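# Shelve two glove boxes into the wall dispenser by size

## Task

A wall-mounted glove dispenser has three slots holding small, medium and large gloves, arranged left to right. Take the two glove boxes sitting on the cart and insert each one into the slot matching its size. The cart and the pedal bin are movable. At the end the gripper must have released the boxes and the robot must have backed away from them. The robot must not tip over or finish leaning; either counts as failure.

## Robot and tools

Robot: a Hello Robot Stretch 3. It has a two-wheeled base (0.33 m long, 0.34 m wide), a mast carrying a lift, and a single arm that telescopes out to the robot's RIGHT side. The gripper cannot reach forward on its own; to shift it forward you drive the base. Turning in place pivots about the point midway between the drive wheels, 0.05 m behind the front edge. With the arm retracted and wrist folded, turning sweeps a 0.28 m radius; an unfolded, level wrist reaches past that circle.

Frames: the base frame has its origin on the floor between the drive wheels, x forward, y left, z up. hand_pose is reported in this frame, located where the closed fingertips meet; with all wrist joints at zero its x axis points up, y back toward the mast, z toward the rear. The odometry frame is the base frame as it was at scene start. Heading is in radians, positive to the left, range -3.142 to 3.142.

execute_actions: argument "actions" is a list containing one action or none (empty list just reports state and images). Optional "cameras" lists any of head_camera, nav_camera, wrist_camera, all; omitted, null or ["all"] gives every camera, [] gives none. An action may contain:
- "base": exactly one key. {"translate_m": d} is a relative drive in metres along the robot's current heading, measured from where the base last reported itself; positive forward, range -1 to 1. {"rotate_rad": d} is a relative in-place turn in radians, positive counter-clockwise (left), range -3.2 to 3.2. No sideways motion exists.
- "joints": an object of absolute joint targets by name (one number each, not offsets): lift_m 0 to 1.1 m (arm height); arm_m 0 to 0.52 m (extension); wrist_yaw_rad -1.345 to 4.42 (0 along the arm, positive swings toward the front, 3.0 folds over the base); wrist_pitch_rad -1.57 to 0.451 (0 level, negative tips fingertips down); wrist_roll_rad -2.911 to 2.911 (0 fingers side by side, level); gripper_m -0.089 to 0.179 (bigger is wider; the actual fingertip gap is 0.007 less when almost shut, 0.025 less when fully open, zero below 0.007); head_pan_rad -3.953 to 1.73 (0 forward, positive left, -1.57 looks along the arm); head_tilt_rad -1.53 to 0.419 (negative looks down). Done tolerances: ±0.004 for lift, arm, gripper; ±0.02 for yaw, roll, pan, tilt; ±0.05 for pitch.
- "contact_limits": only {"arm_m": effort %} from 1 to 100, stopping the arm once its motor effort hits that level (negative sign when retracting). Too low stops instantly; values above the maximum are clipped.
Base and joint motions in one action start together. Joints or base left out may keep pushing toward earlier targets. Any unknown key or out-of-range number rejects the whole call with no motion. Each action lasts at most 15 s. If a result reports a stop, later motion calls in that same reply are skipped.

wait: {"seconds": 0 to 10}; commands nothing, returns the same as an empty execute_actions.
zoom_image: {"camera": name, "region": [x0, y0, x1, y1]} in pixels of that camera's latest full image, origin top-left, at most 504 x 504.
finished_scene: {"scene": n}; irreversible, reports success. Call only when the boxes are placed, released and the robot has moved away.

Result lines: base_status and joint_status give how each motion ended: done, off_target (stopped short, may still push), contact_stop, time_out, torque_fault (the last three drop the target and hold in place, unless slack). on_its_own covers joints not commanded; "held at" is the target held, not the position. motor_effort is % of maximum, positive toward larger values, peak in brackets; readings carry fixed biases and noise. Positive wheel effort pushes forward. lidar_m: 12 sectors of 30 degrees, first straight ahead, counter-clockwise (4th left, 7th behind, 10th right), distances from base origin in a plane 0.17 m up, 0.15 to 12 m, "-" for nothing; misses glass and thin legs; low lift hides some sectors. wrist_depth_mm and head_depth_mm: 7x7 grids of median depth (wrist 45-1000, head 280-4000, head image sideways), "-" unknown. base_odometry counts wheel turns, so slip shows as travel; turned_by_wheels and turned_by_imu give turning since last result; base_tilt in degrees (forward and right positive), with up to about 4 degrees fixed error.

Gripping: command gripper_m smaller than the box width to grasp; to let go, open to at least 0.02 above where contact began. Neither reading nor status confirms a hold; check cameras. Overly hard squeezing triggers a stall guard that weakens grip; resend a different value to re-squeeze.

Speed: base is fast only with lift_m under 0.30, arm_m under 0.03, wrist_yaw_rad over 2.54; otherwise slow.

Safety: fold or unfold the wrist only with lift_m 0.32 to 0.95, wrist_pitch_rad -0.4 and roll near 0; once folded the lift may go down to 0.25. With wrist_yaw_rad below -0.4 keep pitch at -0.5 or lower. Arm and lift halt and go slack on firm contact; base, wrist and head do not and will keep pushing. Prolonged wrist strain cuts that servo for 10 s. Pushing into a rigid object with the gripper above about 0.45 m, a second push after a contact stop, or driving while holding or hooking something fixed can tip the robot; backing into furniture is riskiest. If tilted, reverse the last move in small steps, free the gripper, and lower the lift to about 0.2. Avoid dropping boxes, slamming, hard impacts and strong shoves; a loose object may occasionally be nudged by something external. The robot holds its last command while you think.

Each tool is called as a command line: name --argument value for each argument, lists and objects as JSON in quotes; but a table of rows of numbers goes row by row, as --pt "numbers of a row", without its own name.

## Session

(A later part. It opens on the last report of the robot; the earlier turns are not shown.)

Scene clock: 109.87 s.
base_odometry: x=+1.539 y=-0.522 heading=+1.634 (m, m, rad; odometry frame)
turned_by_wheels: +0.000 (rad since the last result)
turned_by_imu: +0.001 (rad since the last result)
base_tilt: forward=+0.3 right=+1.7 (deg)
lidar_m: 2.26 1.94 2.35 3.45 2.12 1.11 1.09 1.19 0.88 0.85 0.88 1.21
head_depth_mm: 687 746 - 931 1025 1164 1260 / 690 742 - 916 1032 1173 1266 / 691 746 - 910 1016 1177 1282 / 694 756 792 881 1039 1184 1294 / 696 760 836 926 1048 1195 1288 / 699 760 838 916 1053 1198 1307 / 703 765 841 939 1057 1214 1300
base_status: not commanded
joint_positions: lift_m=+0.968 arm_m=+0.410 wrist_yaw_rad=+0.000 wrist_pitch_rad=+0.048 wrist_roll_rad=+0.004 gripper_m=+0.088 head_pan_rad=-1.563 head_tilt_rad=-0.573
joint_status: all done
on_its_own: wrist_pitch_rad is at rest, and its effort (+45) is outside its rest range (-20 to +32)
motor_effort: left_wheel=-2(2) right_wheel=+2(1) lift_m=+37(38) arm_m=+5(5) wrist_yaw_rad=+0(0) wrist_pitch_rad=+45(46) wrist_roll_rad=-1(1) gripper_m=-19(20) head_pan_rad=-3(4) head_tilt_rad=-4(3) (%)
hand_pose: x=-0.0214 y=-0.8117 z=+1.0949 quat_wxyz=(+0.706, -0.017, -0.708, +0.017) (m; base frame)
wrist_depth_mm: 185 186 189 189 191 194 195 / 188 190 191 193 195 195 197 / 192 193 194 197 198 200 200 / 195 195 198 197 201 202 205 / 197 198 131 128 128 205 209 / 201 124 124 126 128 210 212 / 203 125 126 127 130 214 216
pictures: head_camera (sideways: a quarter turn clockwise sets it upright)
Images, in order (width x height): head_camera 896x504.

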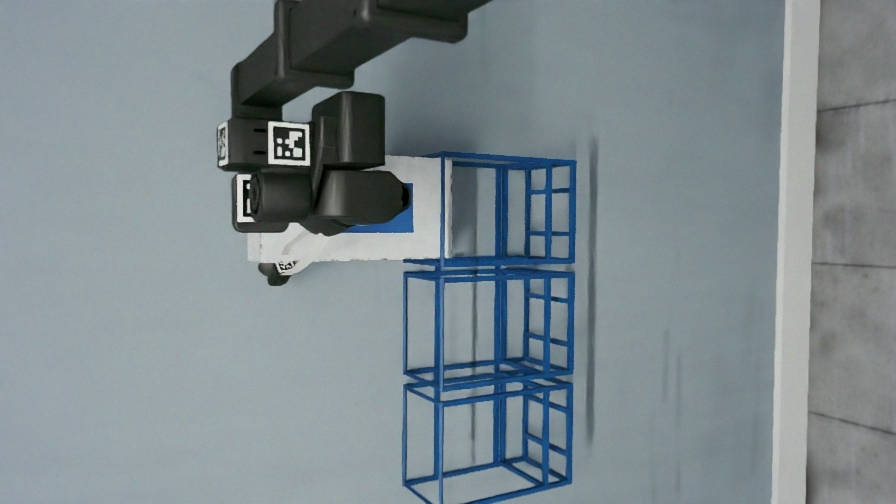

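execute_actions --actions '[{"joints":{"lift_m":0.81}}]' --cameras '["head_camera","wrist_camera"]'

Scene clock: 115.63 s.
base_odometry: x=+1.539 y=-0.522 heading=+1.634 (m, m, rad; odometry frame)
turned_by_wheels: +0.000 (rad since the last result)
turned_by_imu: +0.001 (rad since the last result)
base_tilt: forward=+0.4 right=+1.7 (deg)
lidar_m: 2.25 1.95 2.35 3.45 2.12 1.11 1.08 1.19 0.88 0.85 0.88 1.21
head_depth_mm: 686 749 819 908 995 - 1260 / 688 750 826 887 1048 1173 1271 / 693 752 828 - 1051 1185 1280 / 696 755 831 840 1041 1194 1292 / 696 760 837 927 1043 1193 1291 / 699 761 838 918 1051 1208 1296 / 701 768 843 935 1057 1207 1302
base_status: not commanded
joint_positions: lift_m=+0.810 arm_m=+0.410 wrist_yaw_rad=+0.000 wrist_pitch_rad=+0.048 wrist_roll_rad=+0.004 gripper_m=+0.088 head_pan_rad=-1.563 head_tilt_rad=-0.573
joint_status: all done
on_its_own: wrist_pitch_rad is at rest, and its effort (+46) is outside its rest range (-20 to +32)
motor_effort: left_wheel=-2(1) right_wheel=+1(2) lift_m=+37(37) arm_m=+5(5) wrist_yaw_rad=+0(0) wrist_pitch_rad=+46(46) wrist_roll_rad=-1(1) gripper_m=-19(19) head_pan_rad=-3(3) head_tilt_rad=-3(4) (%)
hand_pose: x=-0.0214 y=-0.8117 z=+0.9369 quat_wxyz=(+0.706, -0.017, -0.708, +0.017) (m; base frame)
wrist_depth_mm: 185 187 188 191 191 192 195 / 188 189 191 193 195 197 199 / 190 192 194 197 198 200 201 / 193 196 197 198 201 204 205 / 197 199 131 129 128 207 208 / 201 123 124 126 128 208 212 / 203 125 126 128 129 215 215
pictures: head_camera (sideways: a quarter turn clockwise sets it upright), wrist_camera
Images, in order (width x height): head_camera 896x504, wrist_camera 644x364.

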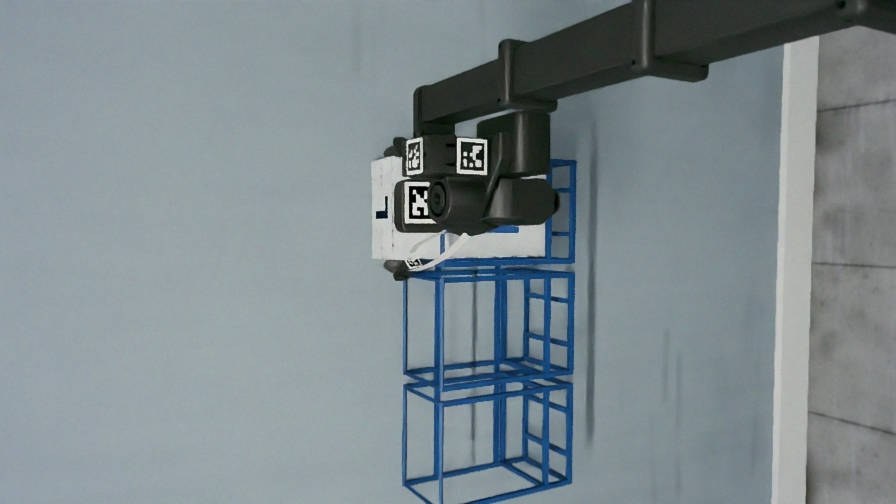

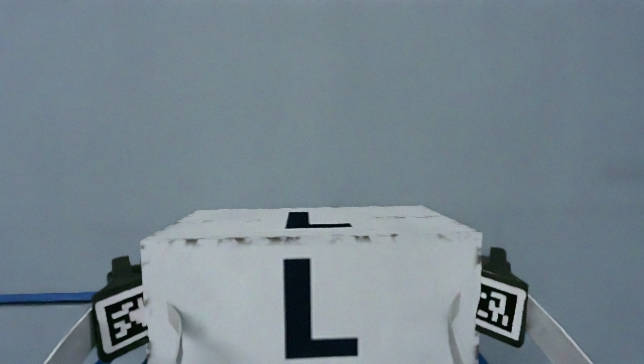

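execute_actions --actions '[{"joints":{"lift_m":0.795}}]' --cameras '[]'

execute_actions --actions '[{"joints":{"gripper_m":0.13}}]' --cameras '["wrist_camera"]'

execute_actions --actions '[{"joints":{"gripper_m":0.165}}]' --cameras '["wrist_camera"]'

execute_actions --actions '[{"joints":{"lift_m":0.85}}]' --cameras '["wrist_camera"]'

execute_actions --actions '[{"joints":{"arm_m":0.0,"gripper_m":0.179}}]' --cameras '["head_camera"]'

Scene clock: 135.50 s.
base_odometry: x=+1.539 y=-0.522 heading=+1.634 (m, m, rad; odometry frame)
turned_by_wheels: +0.000 (rad since the last result)
turned_by_imu: +0.001 (rad since the last result)
base_tilt: forward=+0.3 right=+1.7 (deg)
lidar_m: 2.26 1.95 2.35 3.46 2.12 1.11 1.09 1.19 0.88 0.85 0.88 1.21
head_depth_mm: 686 747 822 912 1004 - 1258 / 690 751 825 891 1067 1170 1271 / 689 754 830 - 1055 1178 1281 / 693 756 830 837 1038 1186 1284 / 696 757 836 929 1045 1203 1296 / 699 763 843 920 1061 1200 1283 / 699 766 841 937 1059 1210 1306
base_status: not commanded
joint_positions: lift_m=+0.795 arm_m=+0.410 wrist_yaw_rad=+0.000 wrist_pitch_rad=+0.080 wrist_roll_rad=+0.004 gripper_m=+0.088 head_pan_rad=-1.563 head_tilt_rad=-0.573
joint_status: all done
motor_effort: left_wheel=-2(2) right_wheel=+1(1) lift_m=+33(35) arm_m=+5(5) wrist_yaw_rad=+0(1) wrist_pitch_rad=+27(45) wrist_roll_rad=+0(1) gripper_m=-19(19) head_pan_rad=-3(4) head_tilt_rad=-4(5) (%)
hand_pose: x=-0.0214 y=-0.8120 z=+0.9303 quat_wxyz=(+0.705, -0.028, -0.708, +0.028) (m; base frame)
wrist_depth_mm: 189 190 192 194 195 196 199 / 192 192 195 195 198 200 200 / 195 195 197 200 198 201 203 / 196 197 198 202 202 204 206 / 198 199 129 127 127 207 208 / 200 123 124 126 128 211 211 / 203 125 125 127 129 213 214
pictures: none
No camera images: the call's "cameras" was empty. Leave "cameras" out to get every camera's image.

Scene clock: 136.40 s.
base_odometry: x=+1.539 y=-0.522 heading=+1.634 (m, m, rad; odometry frame)
turned_by_wheels: +0.000 (rad since the last result)
turned_by_imu: +0.000 (rad since the last result)
base_tilt: forward=+0.4 right=+1.7 (deg)
lidar_m: 2.26 1.94 2.35 3.45 2.12 1.11 1.08 1.19 0.88 0.85 0.88 1.21
head_depth_mm: 685 748 823 909 1008 - 1256 / 688 748 827 884 1069 1181 1271 / 692 755 829 - 1056 1185 1280 / 694 758 836 831 1039 1185 1294 / 695 760 834 933 1044 1189 1284 / 701 761 843 920 1054 1198 1293 / 703 767 846 933 1058 1210 1304
base_status: not commanded
joint_positions: lift_m=+0.795 arm_m=+0.410 wrist_yaw_rad=-0.001 wrist_pitch_rad=+0.080 wrist_roll_rad=+0.007 gripper_m=+0.130 head_pan_rad=-1.563 head_tilt_rad=-0.573
joint_status: all done
motor_effort: left_wheel=-3(4) right_wheel=+3(3) lift_m=+34(34) arm_m=+5(5) wrist_yaw_rad=+1(1) wrist_pitch_rad=+28(28) wrist_roll_rad=-3(3) gripper_m=-4(73) head_pan_rad=-4(4) head_tilt_rad=-4(3) (%)
hand_pose: x=-0.0218 y=-0.8119 z=+0.9302 quat_wxyz=(+0.704, -0.028, -0.709, +0.028) (m; base frame)
wrist_depth_mm: 188 190 193 192 195 196 198 / 189 192 192 196 197 199 202 / 194 194 197 197 201 202 204 / 195 196 199 202 202 205 207 / 197 200 165 157 154 207 209 / 200 126 127 128 130 210 212 / 201 125 126 127 129 210 213
pictures: wrist_camera
Images, in order (width x height): wrist_camera 644x364.

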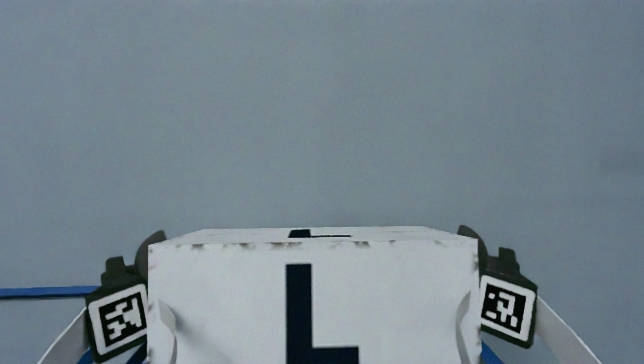

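Scene clock: 137.23 s.
base_odometry: x=+1.539 y=-0.522 heading=+1.634 (m, m, rad; odometry frame)
turned_by_wheels: +0.000 (rad since the last result)
turned_by_imu: +0.000 (rad since the last result)
base_tilt: forward=+0.3 right=+1.7 (deg)
lidar_m: 2.26 1.95 2.35 3.45 2.12 1.11 1.08 1.19 0.88 0.85 0.88 1.21
head_depth_mm: 689 748 827 906 1003 - 1253 / 690 750 825 887 1073 1176 1281 / 693 754 828 - 1051 1180 1289 / 696 757 834 833 1046 1187 1292 / 699 759 838 925 1053 1194 1294 / 699 762 841 922 1051 1204 1295 / 703 765 842 933 1052 1208 1303
base_status: not commanded
joint_positions: lift_m=+0.795 arm_m=+0.410 wrist_yaw_rad=-0.001 wrist_pitch_rad=+0.105 wrist_roll_rad=+0.007 gripper_m=+0.165 head_pan_rad=-1.563 head_tilt_rad=-0.573
joint_status: all done
motor_effort: left_wheel=-2(3) right_wheel=+2(3) lift_m=+34(34) arm_m=+5(5) wrist_yaw_rad=+1(1) wrist_pitch_rad=+14(28) wrist_roll_rad=-3(3) gripper_m=+0(83) head_pan_rad=-3(3) head_tilt_rad=-4(3) (%)
hand_pose: x=-0.0218 y=-0.8120 z=+0.9366 quat_wxyz=(+0.704, -0.037, -0.708, +0.036) (m; base frame)
wrist_depth_mm: 192 192 194 195 198 200 202 / 192 196 196 198 198 202 204 / 195 197 198 198 201 203 205 / 198 198 200 201 203 204 207 / 197 200 200 202 203 205 208 / 200 114 115 117 118 119 210 / - 114 115 116 117 119 213
pictures: wrist_camera
Images, in order (width x height): wrist_camera 644x364.

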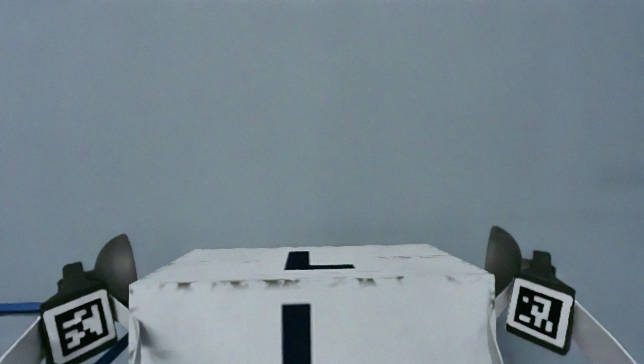

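Scene clock: 138.57 s.
base_odometry: x=+1.539 y=-0.522 heading=+1.634 (m, m, rad; odometry frame)
turned_by_wheels: +0.000 (rad since the last result)
turned_by_imu: +0.000 (rad since the last result)
base_tilt: forward=+0.3 right=+1.7 (deg)
lidar_m: 2.26 1.94 2.35 3.45 2.12 1.11 1.08 1.19 0.88 0.85 0.88 1.21
head_depth_mm: 686 751 821 898 - 1184 1270 / 690 748 812 - 1031 1165 1279 / 691 752 816 - 1029 1182 1282 / 696 756 831 832 1037 1185 1291 / 699 759 833 927 1046 1194 1297 / 700 762 839 917 1053 1209 1289 / 701 766 845 939 1055 1208 1301
base_status: not commanded
joint_positions: lift_m=+0.850 arm_m=+0.410 wrist_yaw_rad=-0.001 wrist_pitch_rad=+0.106 wrist_roll_rad=+0.007 gripper_m=+0.165 head_pan_rad=-1.563 head_tilt_rad=-0.573
joint_status: all done
motor_effort: left_wheel=-2(2) right_wheel=+1(2) lift_m=+39(40) arm_m=+5(5) wrist_yaw_rad=+1(1) wrist_pitch_rad=+13(14) wrist_roll_rad=-3(3) gripper_m=-1(1) head_pan_rad=-3(4) head_tilt_rad=-4(3) (%)
hand_pose: x=-0.0218 y=-0.8120 z=+0.9917 quat_wxyz=(+0.704, -0.037, -0.708, +0.037) (m; base frame)
wrist_depth_mm: 192 193 194 197 199 200 201 / 194 194 197 199 200 200 202 / 195 196 198 200 203 203 206 / 195 198 199 201 203 205 205 / 198 200 200 203 205 206 209 / 201 202 202 205 206 208 210 / - 203 204 205 208 210 211
pictures: wrist_camera
Images, in order (width x height): wrist_camera 644x364.

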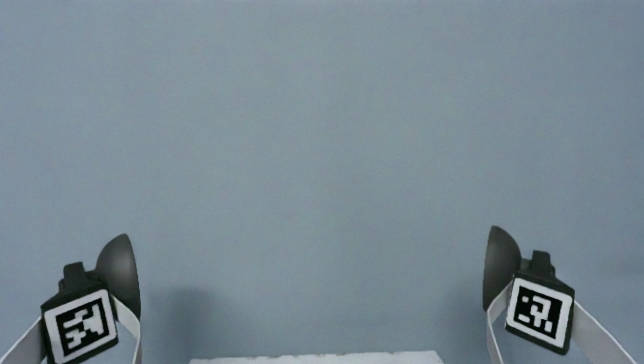

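Scene clock: 142.77 s.
base_odometry: x=+1.539 y=-0.522 heading=+1.634 (m, m, rad; odometry frame)
turned_by_wheels: +0.000 (rad since the last result)
turned_by_imu: +0.001 (rad since the last result)
base_tilt: forward=+0.3 right=+1.7 (deg)
lidar_m: 2.26 1.95 2.35 3.45 2.12 1.11 1.08 1.19 0.88 0.84 0.88 1.21
head_depth_mm: 688 749 822 912 1002 1159 1291 / 688 752 824 918 1027 1149 1282 / 692 751 827 832 998 1135 - / 694 755 835 834 1043 1165 1276 / 699 759 836 933 1025 1196 1297 / 701 764 840 918 1053 1199 1295 / 701 767 841 940 1058 1218 1299
base_status: not commanded
joint_positions: lift_m=+0.850 arm_m=+0.001 wrist_yaw_rad=-0.001 wrist_pitch_rad=+0.106 wrist_roll_rad=+0.007 gripper_m=+0.179 head_pan_rad=-1.563 head_tilt_rad=-0.573
joint_status: all done
motor_effort: left_wheel=-2(3) right_wheel=+2(1) lift_m=+39(39) arm_m=-6(8) wrist_yaw_rad=+1(1) wrist_pitch_rad=+13(13) wrist_roll_rad=-2(3) gripper_m=+0(65) head_pan_rad=-4(4) head_tilt_rad=-4(4) (%)
hand_pose: x=-0.0218 y=-0.4032 z=+0.9918 quat_wxyz=(+0.704, -0.038, -0.708, +0.037) (m; base frame)
wrist_depth_mm: 587 599 609 602 606 618 626 / 597 611 604 615 631 632 635 / 606 590 598 612 614 625 631 / 609 605 612 625 643 642 638 / 601 613 630 526 646 644 649 / 616 622 625 516 632 637 646 / - 613 601 528 637 650 648
pictures: head_camera (sideways: a quarter turn clockwise sets it upright)
Images, in order (width x height): head_camera 896x504.

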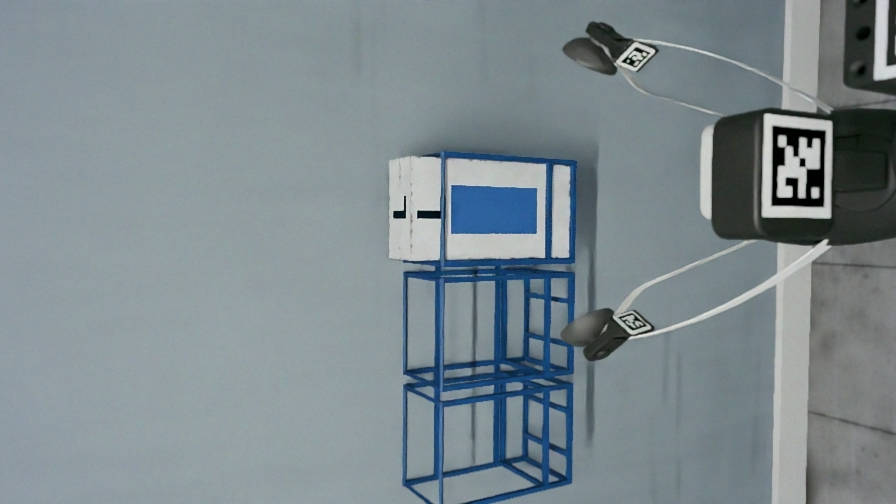

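execute_actions --actions '[{"base":{"rotate_rad":-0.76},"joints":{"lift_m":0.765,"wrist_pitch_rad":0.0,"head_tilt_rad":-0.74}}]' --cameras '[]'

execute_actions --actions '[{"base":{"translate_m":-0.66}}]' --cameras '["nav_camera"]'

execute_actions --actions '[{"base":{"rotate_rad":-0.61},"joints":{"arm_m":0.15}}]' --cameras '["wrist_camera","head_camera"]'

Scene clock: 152.97 s.
base_odometry: x=+1.539 y=-0.522 heading=+0.874 (m, m, rad; odometry frame)
turned_by_wheels: -0.760 (rad since the last result)
turned_by_imu: -0.755 (rad since the last result)
base_tilt: forward=+0.3 right=+1.7 (deg)
lidar_m: 1.00 1.80 1.98 1.95 3.45 2.87 1.21 1.08 1.51 0.96 0.85 0.85
head_depth_mm: 1269 1472 1701 1878 1625 1377 1230 / 1136 1300 1523 1798 1674 1377 1236 / 1041 1163 1339 1572 1646 1460 - / 952 1064 1190 1370 1555 1409 1179 / 875 969 1082 1224 1378 1382 1199 / 813 889 981 1109 1257 1345 1193 / 758 826 910 1007 1138 1296 1197
base_status: done
joint_positions: lift_m=+0.765 arm_m=+0.001 wrist_yaw_rad=-0.001 wrist_pitch_rad=-0.015 wrist_roll_rad=+0.007 gripper_m=+0.179 head_pan_rad=-1.563 head_tilt_rad=-0.731
joint_status: all done
motor_effort: left_wheel=+3(9) right_wheel=-3(6) lift_m=+31(34) arm_m=-6(5) wrist_yaw_rad=+1(1) wrist_pitch_rad=+8(12) wrist_roll_rad=-3(3) gripper_m=+0(0) head_pan_rad=-4(4) head_tilt_rad=-5(22) (%)
hand_pose: x=-0.0218 y=-0.4017 z=+0.8760 quat_wxyz=(+0.705, +0.005, -0.709, -0.006) (m; base frame)
wrist_depth_mm: 525 614 759 955 - - - / 541 631 767 967 - - - / 539 638 763 - - - - / 551 640 776 - - - - / 549 663 819 - - - - / 547 697 836 - - - - / - 682 828 - - - -
pictures: none
No camera images: the call's "cameras" was empty. Leave "cameras" out to get every camera's image.

Scene clock: 161.07 s.
base_odometry: x=+1.116 y=-1.028 heading=+0.875 (m, m, rad; odometry frame)
turned_by_wheels: +0.000 (rad since the last result)
turned_by_imu: -0.001 (rad since the last result)
base_tilt: forward=+0.4 right=+1.6 (deg)
lidar_m: 1.53 2.73 2.20 2.50 3.01 1.96 1.17 0.59 0.59 1.21 1.30 1.30
head_depth_mm: 1002 1084 1192 1320 1448 1088 1108 / 1083 1191 1321 1475 1585 1376 1243 / 1185 1322 1471 1668 1650 1459 - / 1311 1474 1667 1892 1640 1408 1171 / 1361 1497 1688 1896 1695 1373 1202 / 1263 1390 1534 1721 1653 1378 1190 / 1179 1282 1416 1563 1627 1376 1200
base_status: done
joint_positions: lift_m=+0.765 arm_m=+0.001 wrist_yaw_rad=-0.001 wrist_pitch_rad=-0.015 wrist_roll_rad=+0.007 gripper_m=+0.179 head_pan_rad=-1.563 head_tilt_rad=-0.731
joint_status: not commanded
motor_effort: left_wheel=+2(5) right_wheel=-2(8) lift_m=+32(31) arm_m=-5(6) wrist_yaw_rad=+1(1) wrist_pitch_rad=+8(8) wrist_roll_rad=-3(2) gripper_m=+0(0) head_pan_rad=-4(3) head_tilt_rad=-4(5) (%)
hand_pose: x=-0.0218 y=-0.4017 z=+0.8760 quat_wxyz=(+0.705, +0.005, -0.709, -0.006) (m; base frame)
wrist_depth_mm: 897 - - - 911 762 663 / 900 - - - 927 795 678 / 912 - - - 969 768 674 / 887 - - - 973 795 465 / 924 - - - 998 818 472 / 925 - - - - 888 474 / - - - - - 868 465
pictures: nav_camera (sideways: a quarter turn counterclockwise sets it upright)
Images, in order (width x height): nav_camera 672x504.

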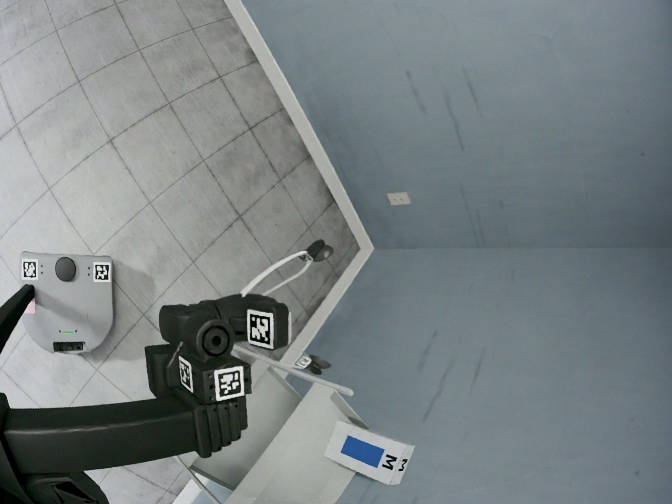

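Scene clock: 163.43 s.
base_odometry: x=+1.116 y=-1.028 heading=+0.265 (m, m, rad; odometry frame)
turned_by_wheels: -0.610 (rad since the last result)
turned_by_imu: -0.606 (rad since the last result)
base_tilt: forward=+0.3 right=+1.7 (deg)
lidar_m: 1.30 1.46 2.37 2.21 2.38 3.02 2.31 1.23 0.59 0.59 1.15 1.30
head_depth_mm: 832 922 1034 981 842 - 1115 / 848 943 1063 1002 865 - 1170 / 864 969 899 951 - 1134 1193 / 886 991 893 950 1080 1214 1196 / 907 1015 1154 1292 1510 1352 1197 / 926 1041 1191 1395 1578 1371 1193 / 950 1075 1226 1436 1614 1388 1203
base_status: done
joint_positions: lift_m=+0.765 arm_m=+0.150 wrist_yaw_rad=-0.001 wrist_pitch_rad=-0.015 wrist_roll_rad=+0.007 gripper_m=+0.179 head_pan_rad=-1.563 head_tilt_rad=-0.731
joint_status: all done
motor_effort: left_wheel=+3(8) right_wheel=-3(6) lift_m=+31(31) arm_m=+5(4) wrist_yaw_rad=+1(1) wrist_pitch_rad=+8(8) wrist_roll_rad=-3(3) gripper_m=+0(0) head_pan_rad=-4(4) head_tilt_rad=-5(5) (%)
hand_pose: x=-0.0218 y=-0.5505 z=+0.8760 quat_wxyz=(+0.705, +0.005, -0.709, -0.006) (m; base frame)
wrist_depth_mm: 711 675 653 614 607 570 549 / 724 701 650 626 616 585 568 / 740 700 678 649 622 598 577 / 789 725 703 429 637 623 586 / 807 757 711 444 658 625 597 / 827 771 726 449 552 532 608 / - 787 429 447 445 438 599
pictures: head_camera (sideways: a quarter turn clockwise sets it upright), wrist_camera
Images, in order (width x height): head_camera 896x504, wrist_camera 644x364.

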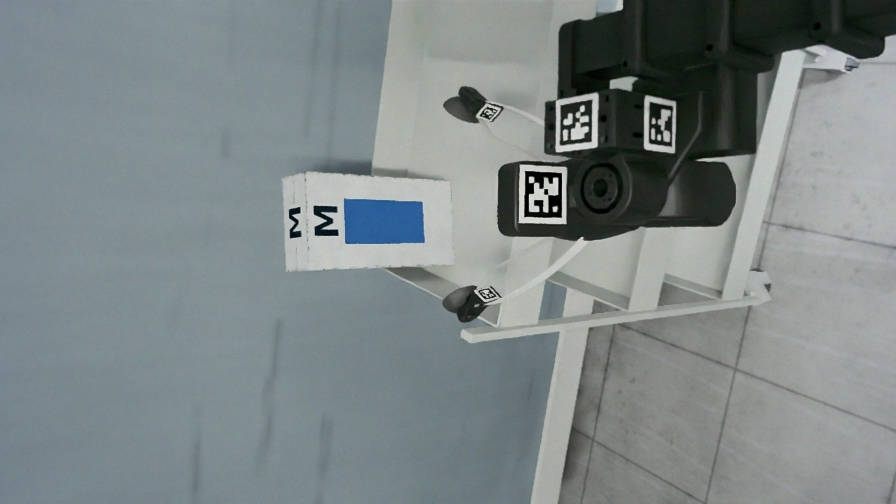

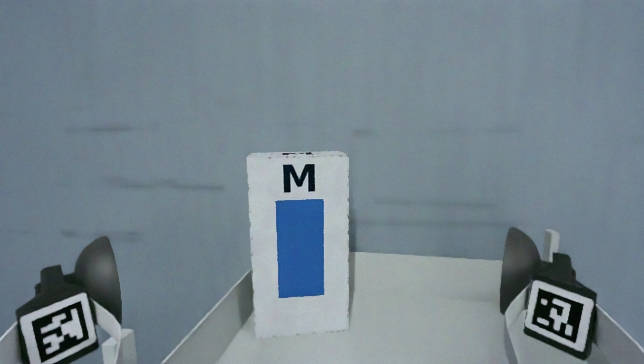

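execute_actions --actions '[{"joints":{"arm_m":0.4,"wrist_yaw_rad":0.06,"wrist_pitch_rad":0.025}}]' --cameras '["wrist_camera"]'

Scene clock: 171.20 s.
base_odometry: x=+1.116 y=-1.028 heading=+0.265 (m, m, rad; odometry frame)
turned_by_wheels: +0.000 (rad since the last result)
turned_by_imu: +0.001 (rad since the last result)
base_tilt: forward=+0.3 right=+1.7 (deg)
lidar_m: 1.30 1.46 2.37 2.20 2.38 3.01 2.31 1.23 0.59 0.59 1.15 1.30
head_depth_mm: 827 922 1035 982 - - 1127 / 846 940 1042 - 1044 1156 1163 / 867 966 953 897 1049 1177 1191 / 883 992 974 953 1077 1204 1187 / 903 1020 1151 1273 1513 1345 1194 / 930 1044 1188 1391 1588 1396 1201 / 951 1063 1232 1437 1623 1390 1199
base_status: not commanded
joint_positions: lift_m=+0.765 arm_m=+0.400 wrist_yaw_rad=+0.058 wrist_pitch_rad=+0.002 wrist_roll_rad=+0.007 gripper_m=+0.179 head_pan_rad=-1.563 head_tilt_rad=-0.731
joint_status: all done
motor_effort: left_wheel=+3(3) right_wheel=-3(3) lift_m=+31(31) arm_m=+5(6) wrist_yaw_rad=+1(1) wrist_pitch_rad=+13(13) wrist_roll_rad=-3(3) gripper_m=+0(0) head_pan_rad=-3(3) head_tilt_rad=-5(6) (%)
hand_pose: x=-0.0066 y=-0.8004 z=+0.8802 quat_wxyz=(+0.705, +0.020, -0.709, +0.021) (m; base frame)
wrist_depth_mm: 457 436 412 387 363 347 328 / 482 450 420 392 377 352 334 / 486 473 435 407 378 363 342 / 493 473 436 402 390 371 348 / 518 485 167 170 174 375 362 / 551 493 172 175 178 396 359 / - 507 177 179 182 393 369
pictures: wrist_camera
Images, in order (width x height): wrist_camera 644x364.

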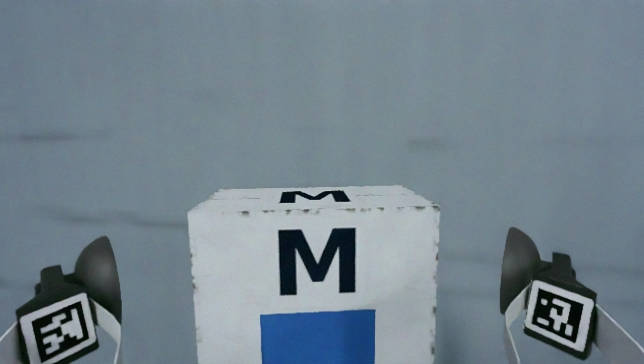

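execute_actions --actions '[{"base":{"translate_m":-0.005},"joints":{"arm_m":0.453,"wrist_yaw_rad":0.09}}]' --cameras '["wrist_camera"]'

execute_actions --actions '[{"joints":{"gripper_m":0.087}}]' --cameras '["wrist_camera"]'

Scene clock: 178.47 s.
base_odometry: x=+1.111 y=-1.030 heading=+0.265 (m, m, rad; odometry frame)
turned_by_wheels: +0.000 (rad since the last result)
turned_by_imu: +0.001 (rad since the last result)
base_tilt: forward=+0.3 right=+1.7 (deg)
lidar_m: 1.30 1.46 2.38 2.21 2.37 3.01 2.31 1.23 0.59 0.59 1.15 1.31
head_depth_mm: 831 920 1034 989 - - 1130 / 846 941 1036 930 1046 1150 1174 / 865 957 1032 927 1046 1137 1195 / 882 987 1065 946 1079 1212 1190 / 902 1009 1161 1265 1524 1326 1200 / 923 1038 1192 1394 1575 1375 1197 / 952 1068 1234 1434 1607 1392 1197
base_status: done
joint_positions: lift_m=+0.765 arm_m=+0.453 wrist_yaw_rad=+0.087 wrist_pitch_rad=+0.002 wrist_roll_rad=+0.007 gripper_m=+0.179 head_pan_rad=-1.563 head_tilt_rad=-0.731
joint_status: all done
motor_effort: left_wheel=+3(4) right_wheel=-3(7) lift_m=+31(31) arm_m=+5(6) wrist_yaw_rad=+1(4) wrist_pitch_rad=+12(12) wrist_roll_rad=-3(3) gripper_m=+0(0) head_pan_rad=-3(3) head_tilt_rad=-5(5) (%)
hand_pose: x=+0.0009 y=-0.8529 z=+0.8802 quat_wxyz=(+0.704, +0.031, -0.709, +0.031) (m; base frame)
wrist_depth_mm: 419 388 360 334 315 298 282 / 427 410 366 345 323 307 285 / 441 410 383 352 327 310 296 / 452 423 390 363 332 319 299 / 473 428 129 128 126 316 304 / 492 116 117 118 120 120 308 / - 120 120 121 122 334 310
pictures: wrist_camera
Images, in order (width x height): wrist_camera 644x364.

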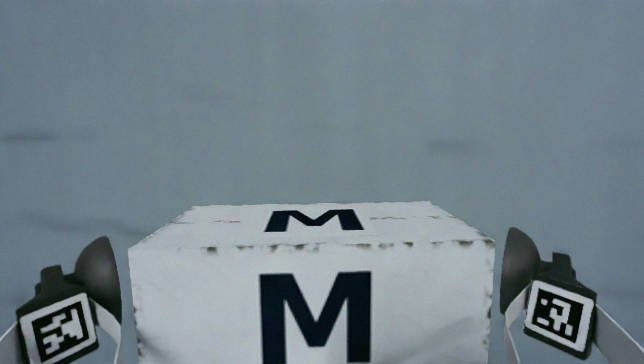

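Scene clock: 179.87 s.
base_odometry: x=+1.111 y=-1.030 heading=+0.265 (m, m, rad; odometry frame)
turned_by_wheels: +0.000 (rad since the last result)
turned_by_imu: +0.000 (rad since the last result)
base_tilt: forward=+0.3 right=+1.7 (deg)
lidar_m: 1.30 1.47 2.38 2.20 2.38 3.02 2.31 1.23 0.59 0.59 1.15 1.31
head_depth_mm: 830 920 1034 981 - - 1131 / 849 941 1030 924 1046 1156 1159 / 868 959 1031 924 1049 1135 1191 / 882 992 887 945 1074 1218 1184 / 901 1017 1159 1258 1519 1328 1192 / 925 1042 1193 1386 1575 1390 1199 / 946 1072 1230 1441 1614 1399 1199
base_status: not commanded
joint_positions: lift_m=+0.765 arm_m=+0.453 wrist_yaw_rad=+0.087 wrist_pitch_rad=+0.002 wrist_roll_rad=+0.007 gripper_m=+0.088 head_pan_rad=-1.563 head_tilt_rad=-0.731
joint_status: all done
motor_effort: left_wheel=+3(3) right_wheel=-2(2) lift_m=+31(31) arm_m=+5(5) wrist_yaw_rad=+2(1) wrist_pitch_rad=+12(13) wrist_roll_rad=-3(2) gripper_m=-19(93) head_pan_rad=-3(3) head_tilt_rad=-5(5) (%)
hand_pose: x=+0.0009 y=-0.8529 z=+0.8803 quat_wxyz=(+0.704, +0.031, -0.709, +0.031) (m; base frame)
wrist_depth_mm: 411 387 361 340 317 296 280 / 427 397 369 346 321 305 288 / 442 406 383 353 331 307 293 / 453 430 389 359 337 317 296 / 474 430 126 124 125 319 304 / 490 124 124 125 127 320 314 / 505 127 126 128 129 337 313
pictures: wrist_camera
Images, in order (width x height): wrist_camera 644x364.

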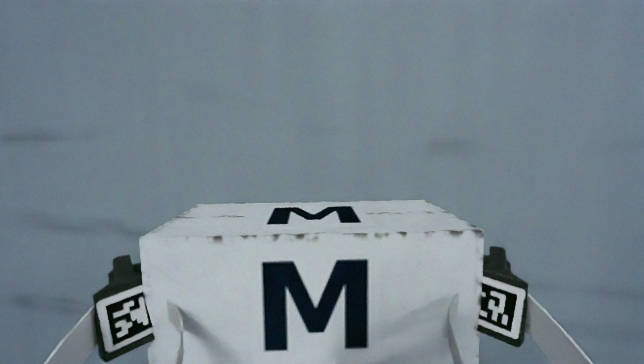

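execute_actions --actions '[{"joints":{"lift_m":0.91,"wrist_pitch_rad":0.12}}]' --cameras '["wrist_camera"]'

execute_actions --actions '[{"base":{"rotate_rad":0.755},"joints":{"lift_m":1.015,"arm_m":0.1,"wrist_yaw_rad":0,"head_tilt_rad":-0.58}}]' --cameras '["wrist_camera"]'

execute_actions --actions '[{"base":{"translate_m":0.787}}]' --cameras '[]'

execute_actions --actions '[{"base":{"rotate_rad":0.615},"joints":{"arm_m":0.22}}]' --cameras '["wrist_camera","head_camera"]'

Scene clock: 191.20 s.
base_odometry: x=+1.111 y=-1.030 heading=+0.265 (m, m, rad; odometry frame)
turned_by_wheels: +0.000 (rad since the last result)
turned_by_imu: +0.001 (rad since the last result)
base_tilt: forward=+0.3 right=+1.7 (deg)
lidar_m: 1.30 1.46 2.38 2.21 2.38 3.01 2.31 1.23 0.59 0.59 1.14 1.31
head_depth_mm: 830 906 - 949 869 1002 1145 / 846 903 1088 982 870 1161 1162 / 861 921 1033 988 1056 1143 1187 / 879 940 857 988 1080 1213 1194 / 904 1009 1152 1270 1519 1331 1193 / 924 1043 1185 1398 1579 1384 1190 / 945 1073 1220 1433 1614 1375 1196
base_status: not commanded
joint_positions: lift_m=+0.910 arm_m=+0.453 wrist_yaw_rad=+0.087 wrist_pitch_rad=+0.036 wrist_roll_rad=+0.007 gripper_m=+0.088 head_pan_rad=-1.563 head_tilt_rad=-0.731
joint_status: wrist_pitch_rad off_target (ended at +0.036, target +0.120); the others done
on_its_own: wrist_pitch_rad is at rest, and its effort (+46) is outside its rest range (-20 to +32)
motor_effort: left_wheel=+3(4) right_wheel=-2(2) lift_m=+44(48) arm_m=+5(5) wrist_yaw_rad=+1(2) wrist_pitch_rad=+46(53) wrist_roll_rad=-3(3) gripper_m=-19(19) head_pan_rad=-4(3) head_tilt_rad=-4(5) (%)
hand_pose: x=+0.0010 y=-0.8536 z=+1.0336 quat_wxyz=(+0.704, +0.018, -0.709, +0.043) (m; base frame)
wrist_depth_mm: 426 393 367 342 316 302 283 / 440 404 377 349 326 306 289 / 446 406 386 358 334 311 292 / 453 424 390 364 338 318 297 / 463 423 127 125 127 321 304 / 483 124 125 126 128 319 310 / 489 126 126 127 129 326 313
pictures: wrist_camera
Images, in order (width x height): wrist_camera 644x364.

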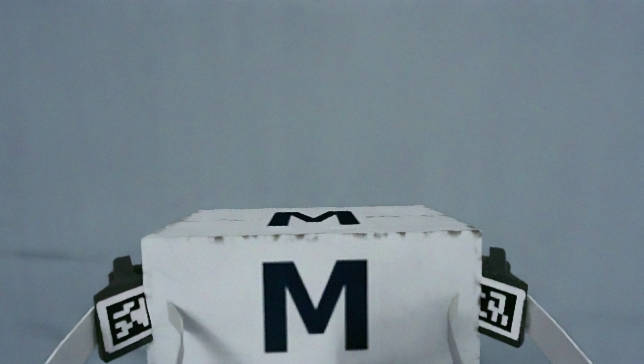

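Scene clock: 195.00 s.
base_odometry: x=+1.111 y=-1.030 heading=+1.020 (m, m, rad; odometry frame)
turned_by_wheels: +0.755 (rad since the last result)
turned_by_imu: +0.751 (rad since the last result)
base_tilt: forward=+0.3 right=+1.7 (deg)
lidar_m: 1.71 2.74 2.20 2.78 3.15 1.60 1.09 0.59 0.60 1.34 1.31 1.33
head_depth_mm: 1103 1174 - - - 1499 1279 / 1233 1332 - - - 1518 1279 / 1354 1465 - - - 1529 1277 / 1301 1431 453 487 1720 1528 1286 / 1228 1327 1441 1615 1755 1530 1281 / 1172 1258 1362 1494 1653 1542 1286 / 1104 1189 1286 1402 1521 1551 1294
base_status: done
joint_positions: lift_m=+1.015 arm_m=+0.100 wrist_yaw_rad=+0.002 wrist_pitch_rad=+0.038 wrist_roll_rad=+0.003 gripper_m=+0.088 head_pan_rad=-1.563 head_tilt_rad=-0.586
joint_status: all done
on_its_own: wrist_pitch_rad is at rest, and its effort (+46) is outside its rest range (-20 to +32)
motor_effort: left_wheel=-2(12) right_wheel=+1(12) lift_m=+45(50) arm_m=-5(8) wrist_yaw_rad=-1(3) wrist_pitch_rad=+46(46) wrist_roll_rad=+0(3) gripper_m=-18(20) head_pan_rad=-4(4) head_tilt_rad=+4(20) (%)
hand_pose: x=-0.0210 y=-0.5023 z=+1.1389 quat_wxyz=(+0.706, -0.012, -0.708, +0.014) (m; base frame)
wrist_depth_mm: 797 908 - - 975 786 644 / 789 935 - - - 805 644 / 816 931 - - - 792 664 / 826 975 - - - 804 668 / 836 920 128 126 127 782 672 / 870 124 125 126 128 735 688 / 850 126 127 127 129 824 675
pictures: wrist_camera
Images, in order (width x height): wrist_camera 644x364.

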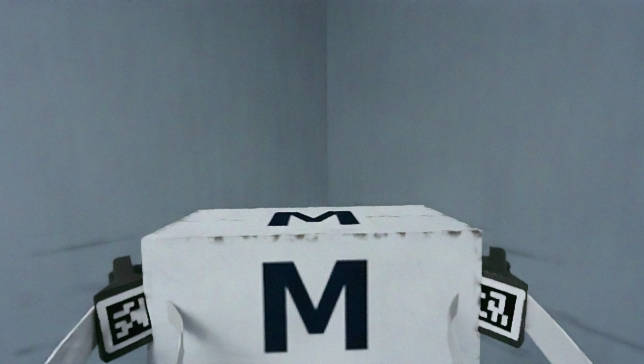

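Scene clock: 203.97 s.
base_odometry: x=+1.524 y=-0.359 heading=+1.020 (m, m, rad; odometry frame)
turned_by_wheels: +0.000 (rad since the last result)
turned_by_imu: +0.002 (rad since the last result)
base_tilt: forward=+0.4 right=+1.6 (deg)
lidar_m: 1.11 2.09 1.81 1.94 3.44 2.61 1.32 1.25 1.34 0.91 0.85 0.86
head_depth_mm: 1027 1131 - - - 1516 1277 / 952 1053 - - - 1525 1280 / 891 978 - - - 1484 1279 / 844 913 452 487 1173 1421 1283 / 792 856 925 1033 1155 1312 1288 / 750 809 879 951 1066 1186 1252 / 709 761 825 802 869 1092 1208
base_status: done
joint_positions: lift_m=+1.015 arm_m=+0.100 wrist_yaw_rad=+0.001 wrist_pitch_rad=+0.038 wrist_roll_rad=+0.003 gripper_m=+0.088 head_pan_rad=-1.563 head_tilt_rad=-0.586
joint_status: not commanded
on_its_own: wrist_pitch_rad is at rest, and its effort (+46) is outside its rest range (-20 to +32)
motor_effort: left_wheel=-3(3) right_wheel=+2(6) lift_m=+45(45) arm_m=-5(6) wrist_yaw_rad=-2(1) wrist_pitch_rad=+46(46) wrist_roll_rad=+0(0) gripper_m=-19(19) head_pan_rad=-3(4) head_tilt_rad=+4(4) (%)
hand_pose: x=-0.0211 y=-0.5023 z=+1.1389 quat_wxyz=(+0.706, -0.013, -0.708, +0.014) (m; base frame)
wrist_depth_mm: 448 507 602 712 920 - - / 452 520 606 713 899 - - / 450 524 622 727 954 - - / 473 532 633 745 964 - - / 468 512 127 126 127 - - / 477 124 125 126 127 - - / 458 126 127 128 129 - -
pictures: none
No camera images: the call's "cameras" was empty. Leave "cameras" out to get every camera's image.

Scene clock: 206.10 s.
base_odometry: x=+1.524 y=-0.359 heading=+1.634 (m, m, rad; odometry frame)
turned_by_wheels: +0.615 (rad since the last result)
turned_by_imu: +0.611 (rad since the last result)
base_tilt: forward=+0.3 right=+1.7 (deg)
lidar_m: 2.09 1.81 2.11 3.45 2.35 1.28 1.24 1.21 0.88 0.85 0.89 1.22
head_depth_mm: 690 734 833 907 1042 1188 1263 / 695 737 - 841 1047 1193 1273 / 695 747 - 631 1053 1199 1277 / 699 755 557 624 1056 1212 1283 / 699 763 846 942 1066 1223 1288 / 702 769 848 944 1066 1228 1284 / 707 775 853 951 1078 1231 1295
base_status: done
joint_positions: lift_m=+1.015 arm_m=+0.220 wrist_yaw_rad=+0.000 wrist_pitch_rad=+0.038 wrist_roll_rad=+0.003 gripper_m=+0.088 head_pan_rad=-1.563 head_tilt_rad=-0.586
joint_status: all done
on_its_own: wrist_pitch_rad is at rest, and its effort (+46) is outside its rest range (-20 to +32)
motor_effort: left_wheel=-1(11) right_wheel=+1(7) lift_m=+45(45) arm_m=+5(3) wrist_yaw_rad=+0(1) wrist_pitch_rad=+46(46) wrist_roll_rad=+0(0) gripper_m=-18(18) head_pan_rad=-3(4) head_tilt_rad=+3(3) (%)
hand_pose: x=-0.0214 y=-0.6216 z=+1.1389 quat_wxyz=(+0.706, -0.013, -0.708, +0.013) (m; base frame)
wrist_depth_mm: 368 374 375 381 385 385 392 / 376 379 381 380 389 387 398 / 378 382 393 392 396 404 399 / 387 390 396 401 406 412 414 / 399 393 128 125 126 417 417 / 408 124 125 126 127 424 429 / 413 126 127 127 129 436 434
pictures: head_camera (sideways: a quarter turn clockwise sets it upright), wrist_camera
Images, in order (width x height): head_camera 896x504, wrist_camera 644x364.

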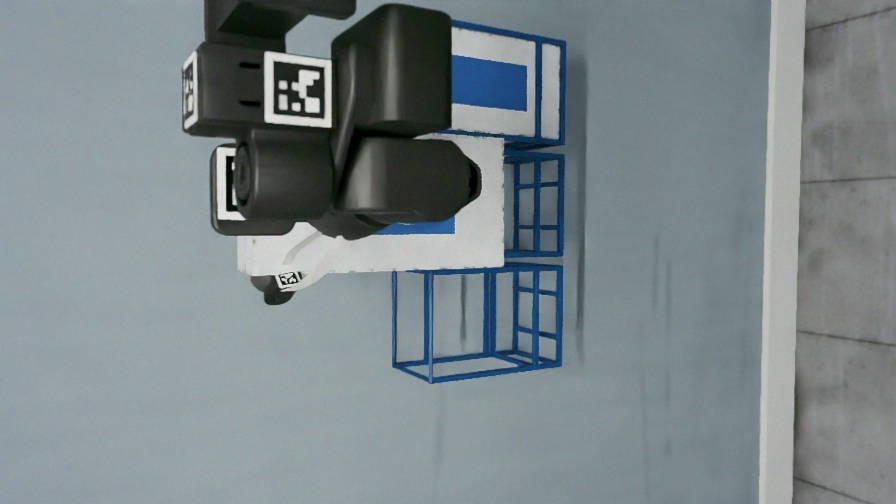

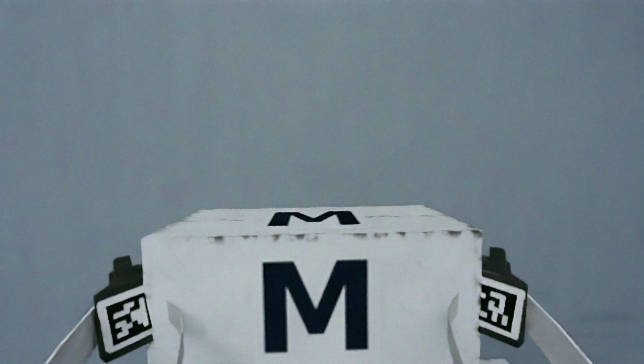

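execute_actions --actions '[{"base":{"translate_m":-0.01},"joints":{"arm_m":0.415,"wrist_pitch_rad":0.16,"lift_m":1.0}}]' --cameras '["head_camera"]'

zoom_image --camera "head_camera" --region '[340,100,600,340]'

Scene clock: 217.50 s.
base_odometry: x=+1.524 y=-0.369 heading=+1.634 (m, m, rad; odometry frame)
turned_by_wheels: +0.000 (rad since the last result)
turned_by_imu: +0.001 (rad since the last result)
base_tilt: forward=+0.3 right=+1.7 (deg)
lidar_m: 2.10 1.82 2.12 3.44 2.34 1.27 1.24 1.20 0.88 0.85 0.88 1.22
head_depth_mm: 693 735 849 838 1045 1198 1274 / 696 738 857 817 1048 1203 1275 / 700 736 791 935 1055 1209 1275 / 699 744 793 893 1058 1223 1285 / 701 765 846 941 1065 1219 1279 / 702 765 850 933 1072 1233 1281 / 705 774 856 955 1076 1237 1289
base_status: done
joint_positions: lift_m=+1.000 arm_m=+0.415 wrist_yaw_rad=+0.000 wrist_pitch_rad=+0.075 wrist_roll_rad=+0.003 gripper_m=+0.088 head_pan_rad=-1.563 head_tilt_rad=-0.586
joint_status: wrist_pitch_rad off_target (ended at +0.075, target +0.160); the others done
on_its_own: wrist_pitch_rad is at rest, and its effort (+47) is outside its rest range (-20 to +32)
motor_effort: left_wheel=-2(7) right_wheel=+2(4) lift_m=+37(43) arm_m=+5(7) wrist_yaw_rad=+0(0) wrist_pitch_rad=+47(51) wrist_roll_rad=+0(0) gripper_m=-19(19) head_pan_rad=-4(3) head_tilt_rad=+3(3) (%)
hand_pose: x=-0.0214 y=-0.8169 z=+1.1338 quat_wxyz=(+0.706, -0.026, -0.707, +0.026) (m; base frame)
wrist_depth_mm: 189 190 191 193 196 196 200 / 190 192 194 196 198 199 200 / 193 195 196 198 200 204 202 / 195 197 198 201 203 204 207 / 198 198 127 126 127 206 210 / 200 124 125 126 128 211 212 / 202 126 126 128 129 214 214
pictures: head_camera (sideways: a quarter turn clockwise sets it upright)
Images, in order (width x height): head_camera 896x504.

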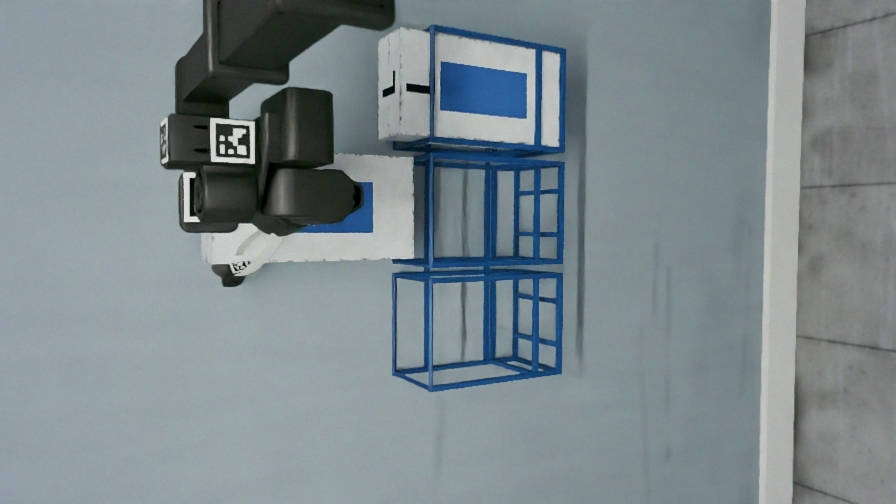

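Region (340, 100, 600, 340) of head_camera's 896x504 image, scaled by 1.938, with more detail than that image has; it fills the top 465 rows of this view, and the rest is white.

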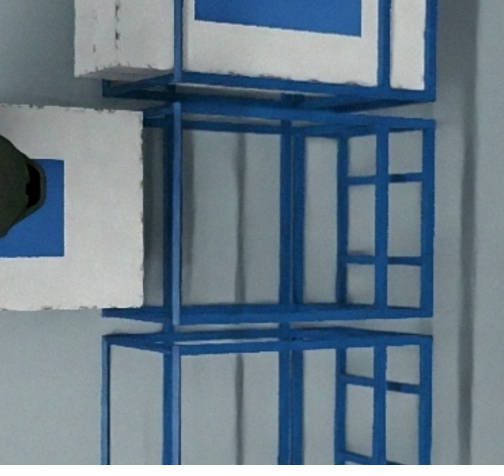

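execute_actions --actions '[{"joints":{"lift_m":0.96}}]' --cameras '["head_camera"]'

zoom_image --camera "head_camera" --region '[340,100,600,340]'

Scene clock: 226.47 s.
base_odometry: x=+1.524 y=-0.369 heading=+1.634 (m, m, rad; odometry frame)
turned_by_wheels: +0.000 (rad since the last result)
turned_by_imu: +0.001 (rad since the last result)
base_tilt: forward=+0.3 right=+1.7 (deg)
lidar_m: 2.10 1.81 2.12 3.45 2.34 1.27 1.24 1.20 0.88 0.85 0.88 1.22
head_depth_mm: 693 754 - 829 1040 1190 1279 / 692 749 837 815 1048 1202 1279 / 697 748 - 936 1054 1214 1269 / 697 754 793 891 1063 1212 1282 / 700 770 847 942 1061 1223 1280 / 703 769 847 937 1074 1228 1286 / 706 773 852 951 1079 1240 1294
base_status: not commanded
joint_positions: lift_m=+0.960 arm_m=+0.415 wrist_yaw_rad=+0.000 wrist_pitch_rad=+0.079 wrist_roll_rad=+0.004 gripper_m=+0.088 head_pan_rad=-1.563 head_tilt_rad=-0.586
joint_status: all done
on_its_own: wrist_pitch_rad is at rest, and its effort (+45) is outside its rest range (-20 to +32)
motor_effort: left_wheel=-1(2) right_wheel=+1(2) lift_m=+37(41) arm_m=+5(5) wrist_yaw_rad=+0(0) wrist_pitch_rad=+45(47) wrist_roll_rad=-1(2) gripper_m=-19(19) head_pan_rad=-3(4) head_tilt_rad=+3(3) (%)
hand_pose: x=-0.0213 y=-0.8169 z=+1.0947 quat_wxyz=(+0.705, -0.027, -0.708, +0.028) (m; base frame)
wrist_depth_mm: 190 190 192 194 196 197 199 / 191 193 194 196 197 199 200 / 193 194 197 199 199 202 204 / 195 198 199 201 201 205 206 / 198 201 127 125 128 207 210 / 200 124 124 126 127 208 211 / 201 125 126 127 129 213 214
pictures: head_camera (sideways: a quarter turn clockwise sets it upright)
Images, in order (width x height): head_camera 896x504.

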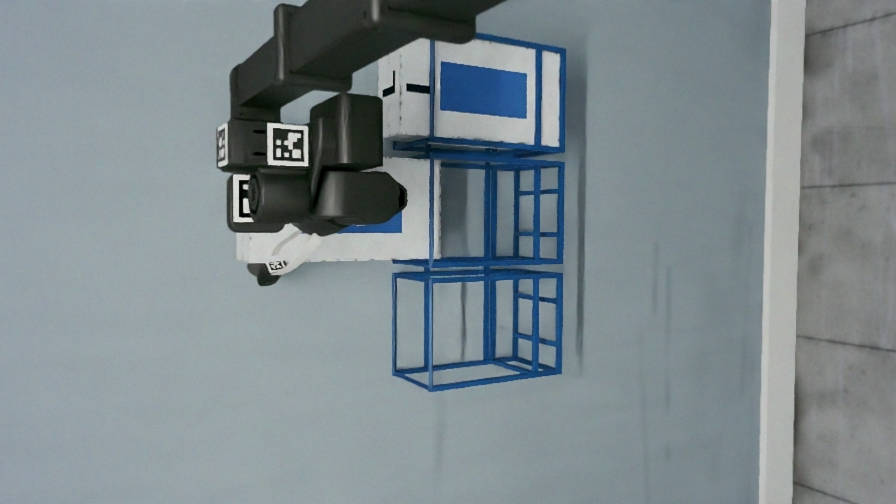

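Region (340, 100, 600, 340) of head_camera's 896x504 image, scaled by 1.938, with more detail than that image has; it fills the top 465 rows of this view, and the rest is white.

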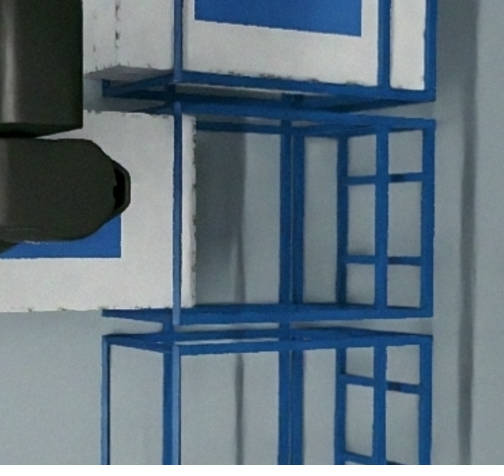

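execute_actions --actions '[{"base":{"translate_m":0.003},"joints":{"lift_m":0.835}}]' --cameras '["wrist_camera","head_camera"]'

Scene clock: 232.33 s.
base_odometry: x=+1.524 y=-0.366 heading=+1.634 (m, m, rad; odometry frame)
turned_by_wheels: +0.000 (rad since the last result)
turned_by_imu: +0.001 (rad since the last result)
base_tilt: forward=+0.4 right=+1.7 (deg)
lidar_m: 2.10 1.82 2.12 3.45 2.34 1.27 1.24 1.20 0.88 0.85 0.88 1.21
head_depth_mm: 692 755 833 878 - 1238 1270 / 695 756 834 - 1061 1193 1282 / 695 760 825 - 1054 1213 1272 / 699 763 828 891 1064 1214 1282 / 702 768 843 940 1059 1223 1284 / 702 770 849 936 1073 1227 1291 / 706 773 853 952 1075 1234 1292
base_status: done
joint_positions: lift_m=+0.835 arm_m=+0.415 wrist_yaw_rad=+0.000 wrist_pitch_rad=+0.079 wrist_roll_rad=+0.004 gripper_m=+0.088 head_pan_rad=-1.563 head_tilt_rad=-0.586
joint_status: all done
on_its_own: wrist_pitch_rad is at rest, and its effort (+45) is outside its rest range (-20 to +32)
motor_effort: left_wheel=-2(2) right_wheel=+1(6) lift_m=+37(34) arm_m=+5(5) wrist_yaw_rad=+0(0) wrist_pitch_rad=+45(45) wrist_roll_rad=-1(1) gripper_m=-19(19) head_pan_rad=-4(4) head_tilt_rad=+4(4) (%)
hand_pose: x=-0.0213 y=-0.8169 z=+0.9697 quat_wxyz=(+0.705, -0.027, -0.708, +0.028) (m; base frame)
wrist_depth_mm: 187 190 191 194 195 197 199 / 190 193 196 195 197 200 201 / 193 197 196 198 201 201 204 / 196 197 199 201 202 204 206 / 197 200 127 126 127 208 209 / 201 125 125 126 128 173 211 / 203 126 126 128 129 137 143
pictures: head_camera (sideways: a quarter turn clockwise sets it upright), wrist_camera
Images, in order (width x height): head_camera 896x504, wrist_camera 644x364.

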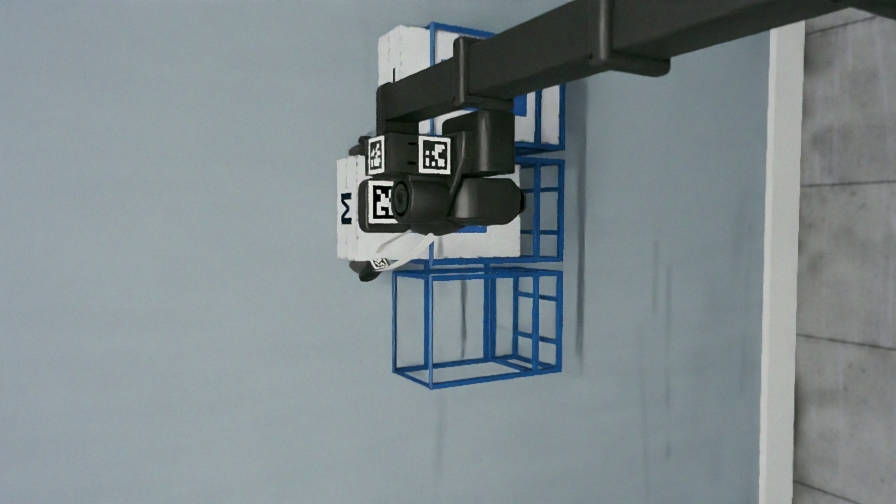

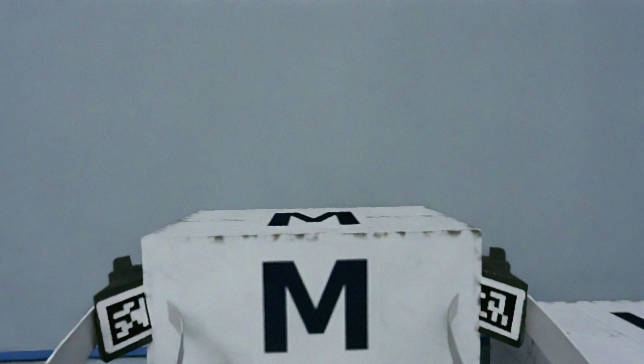

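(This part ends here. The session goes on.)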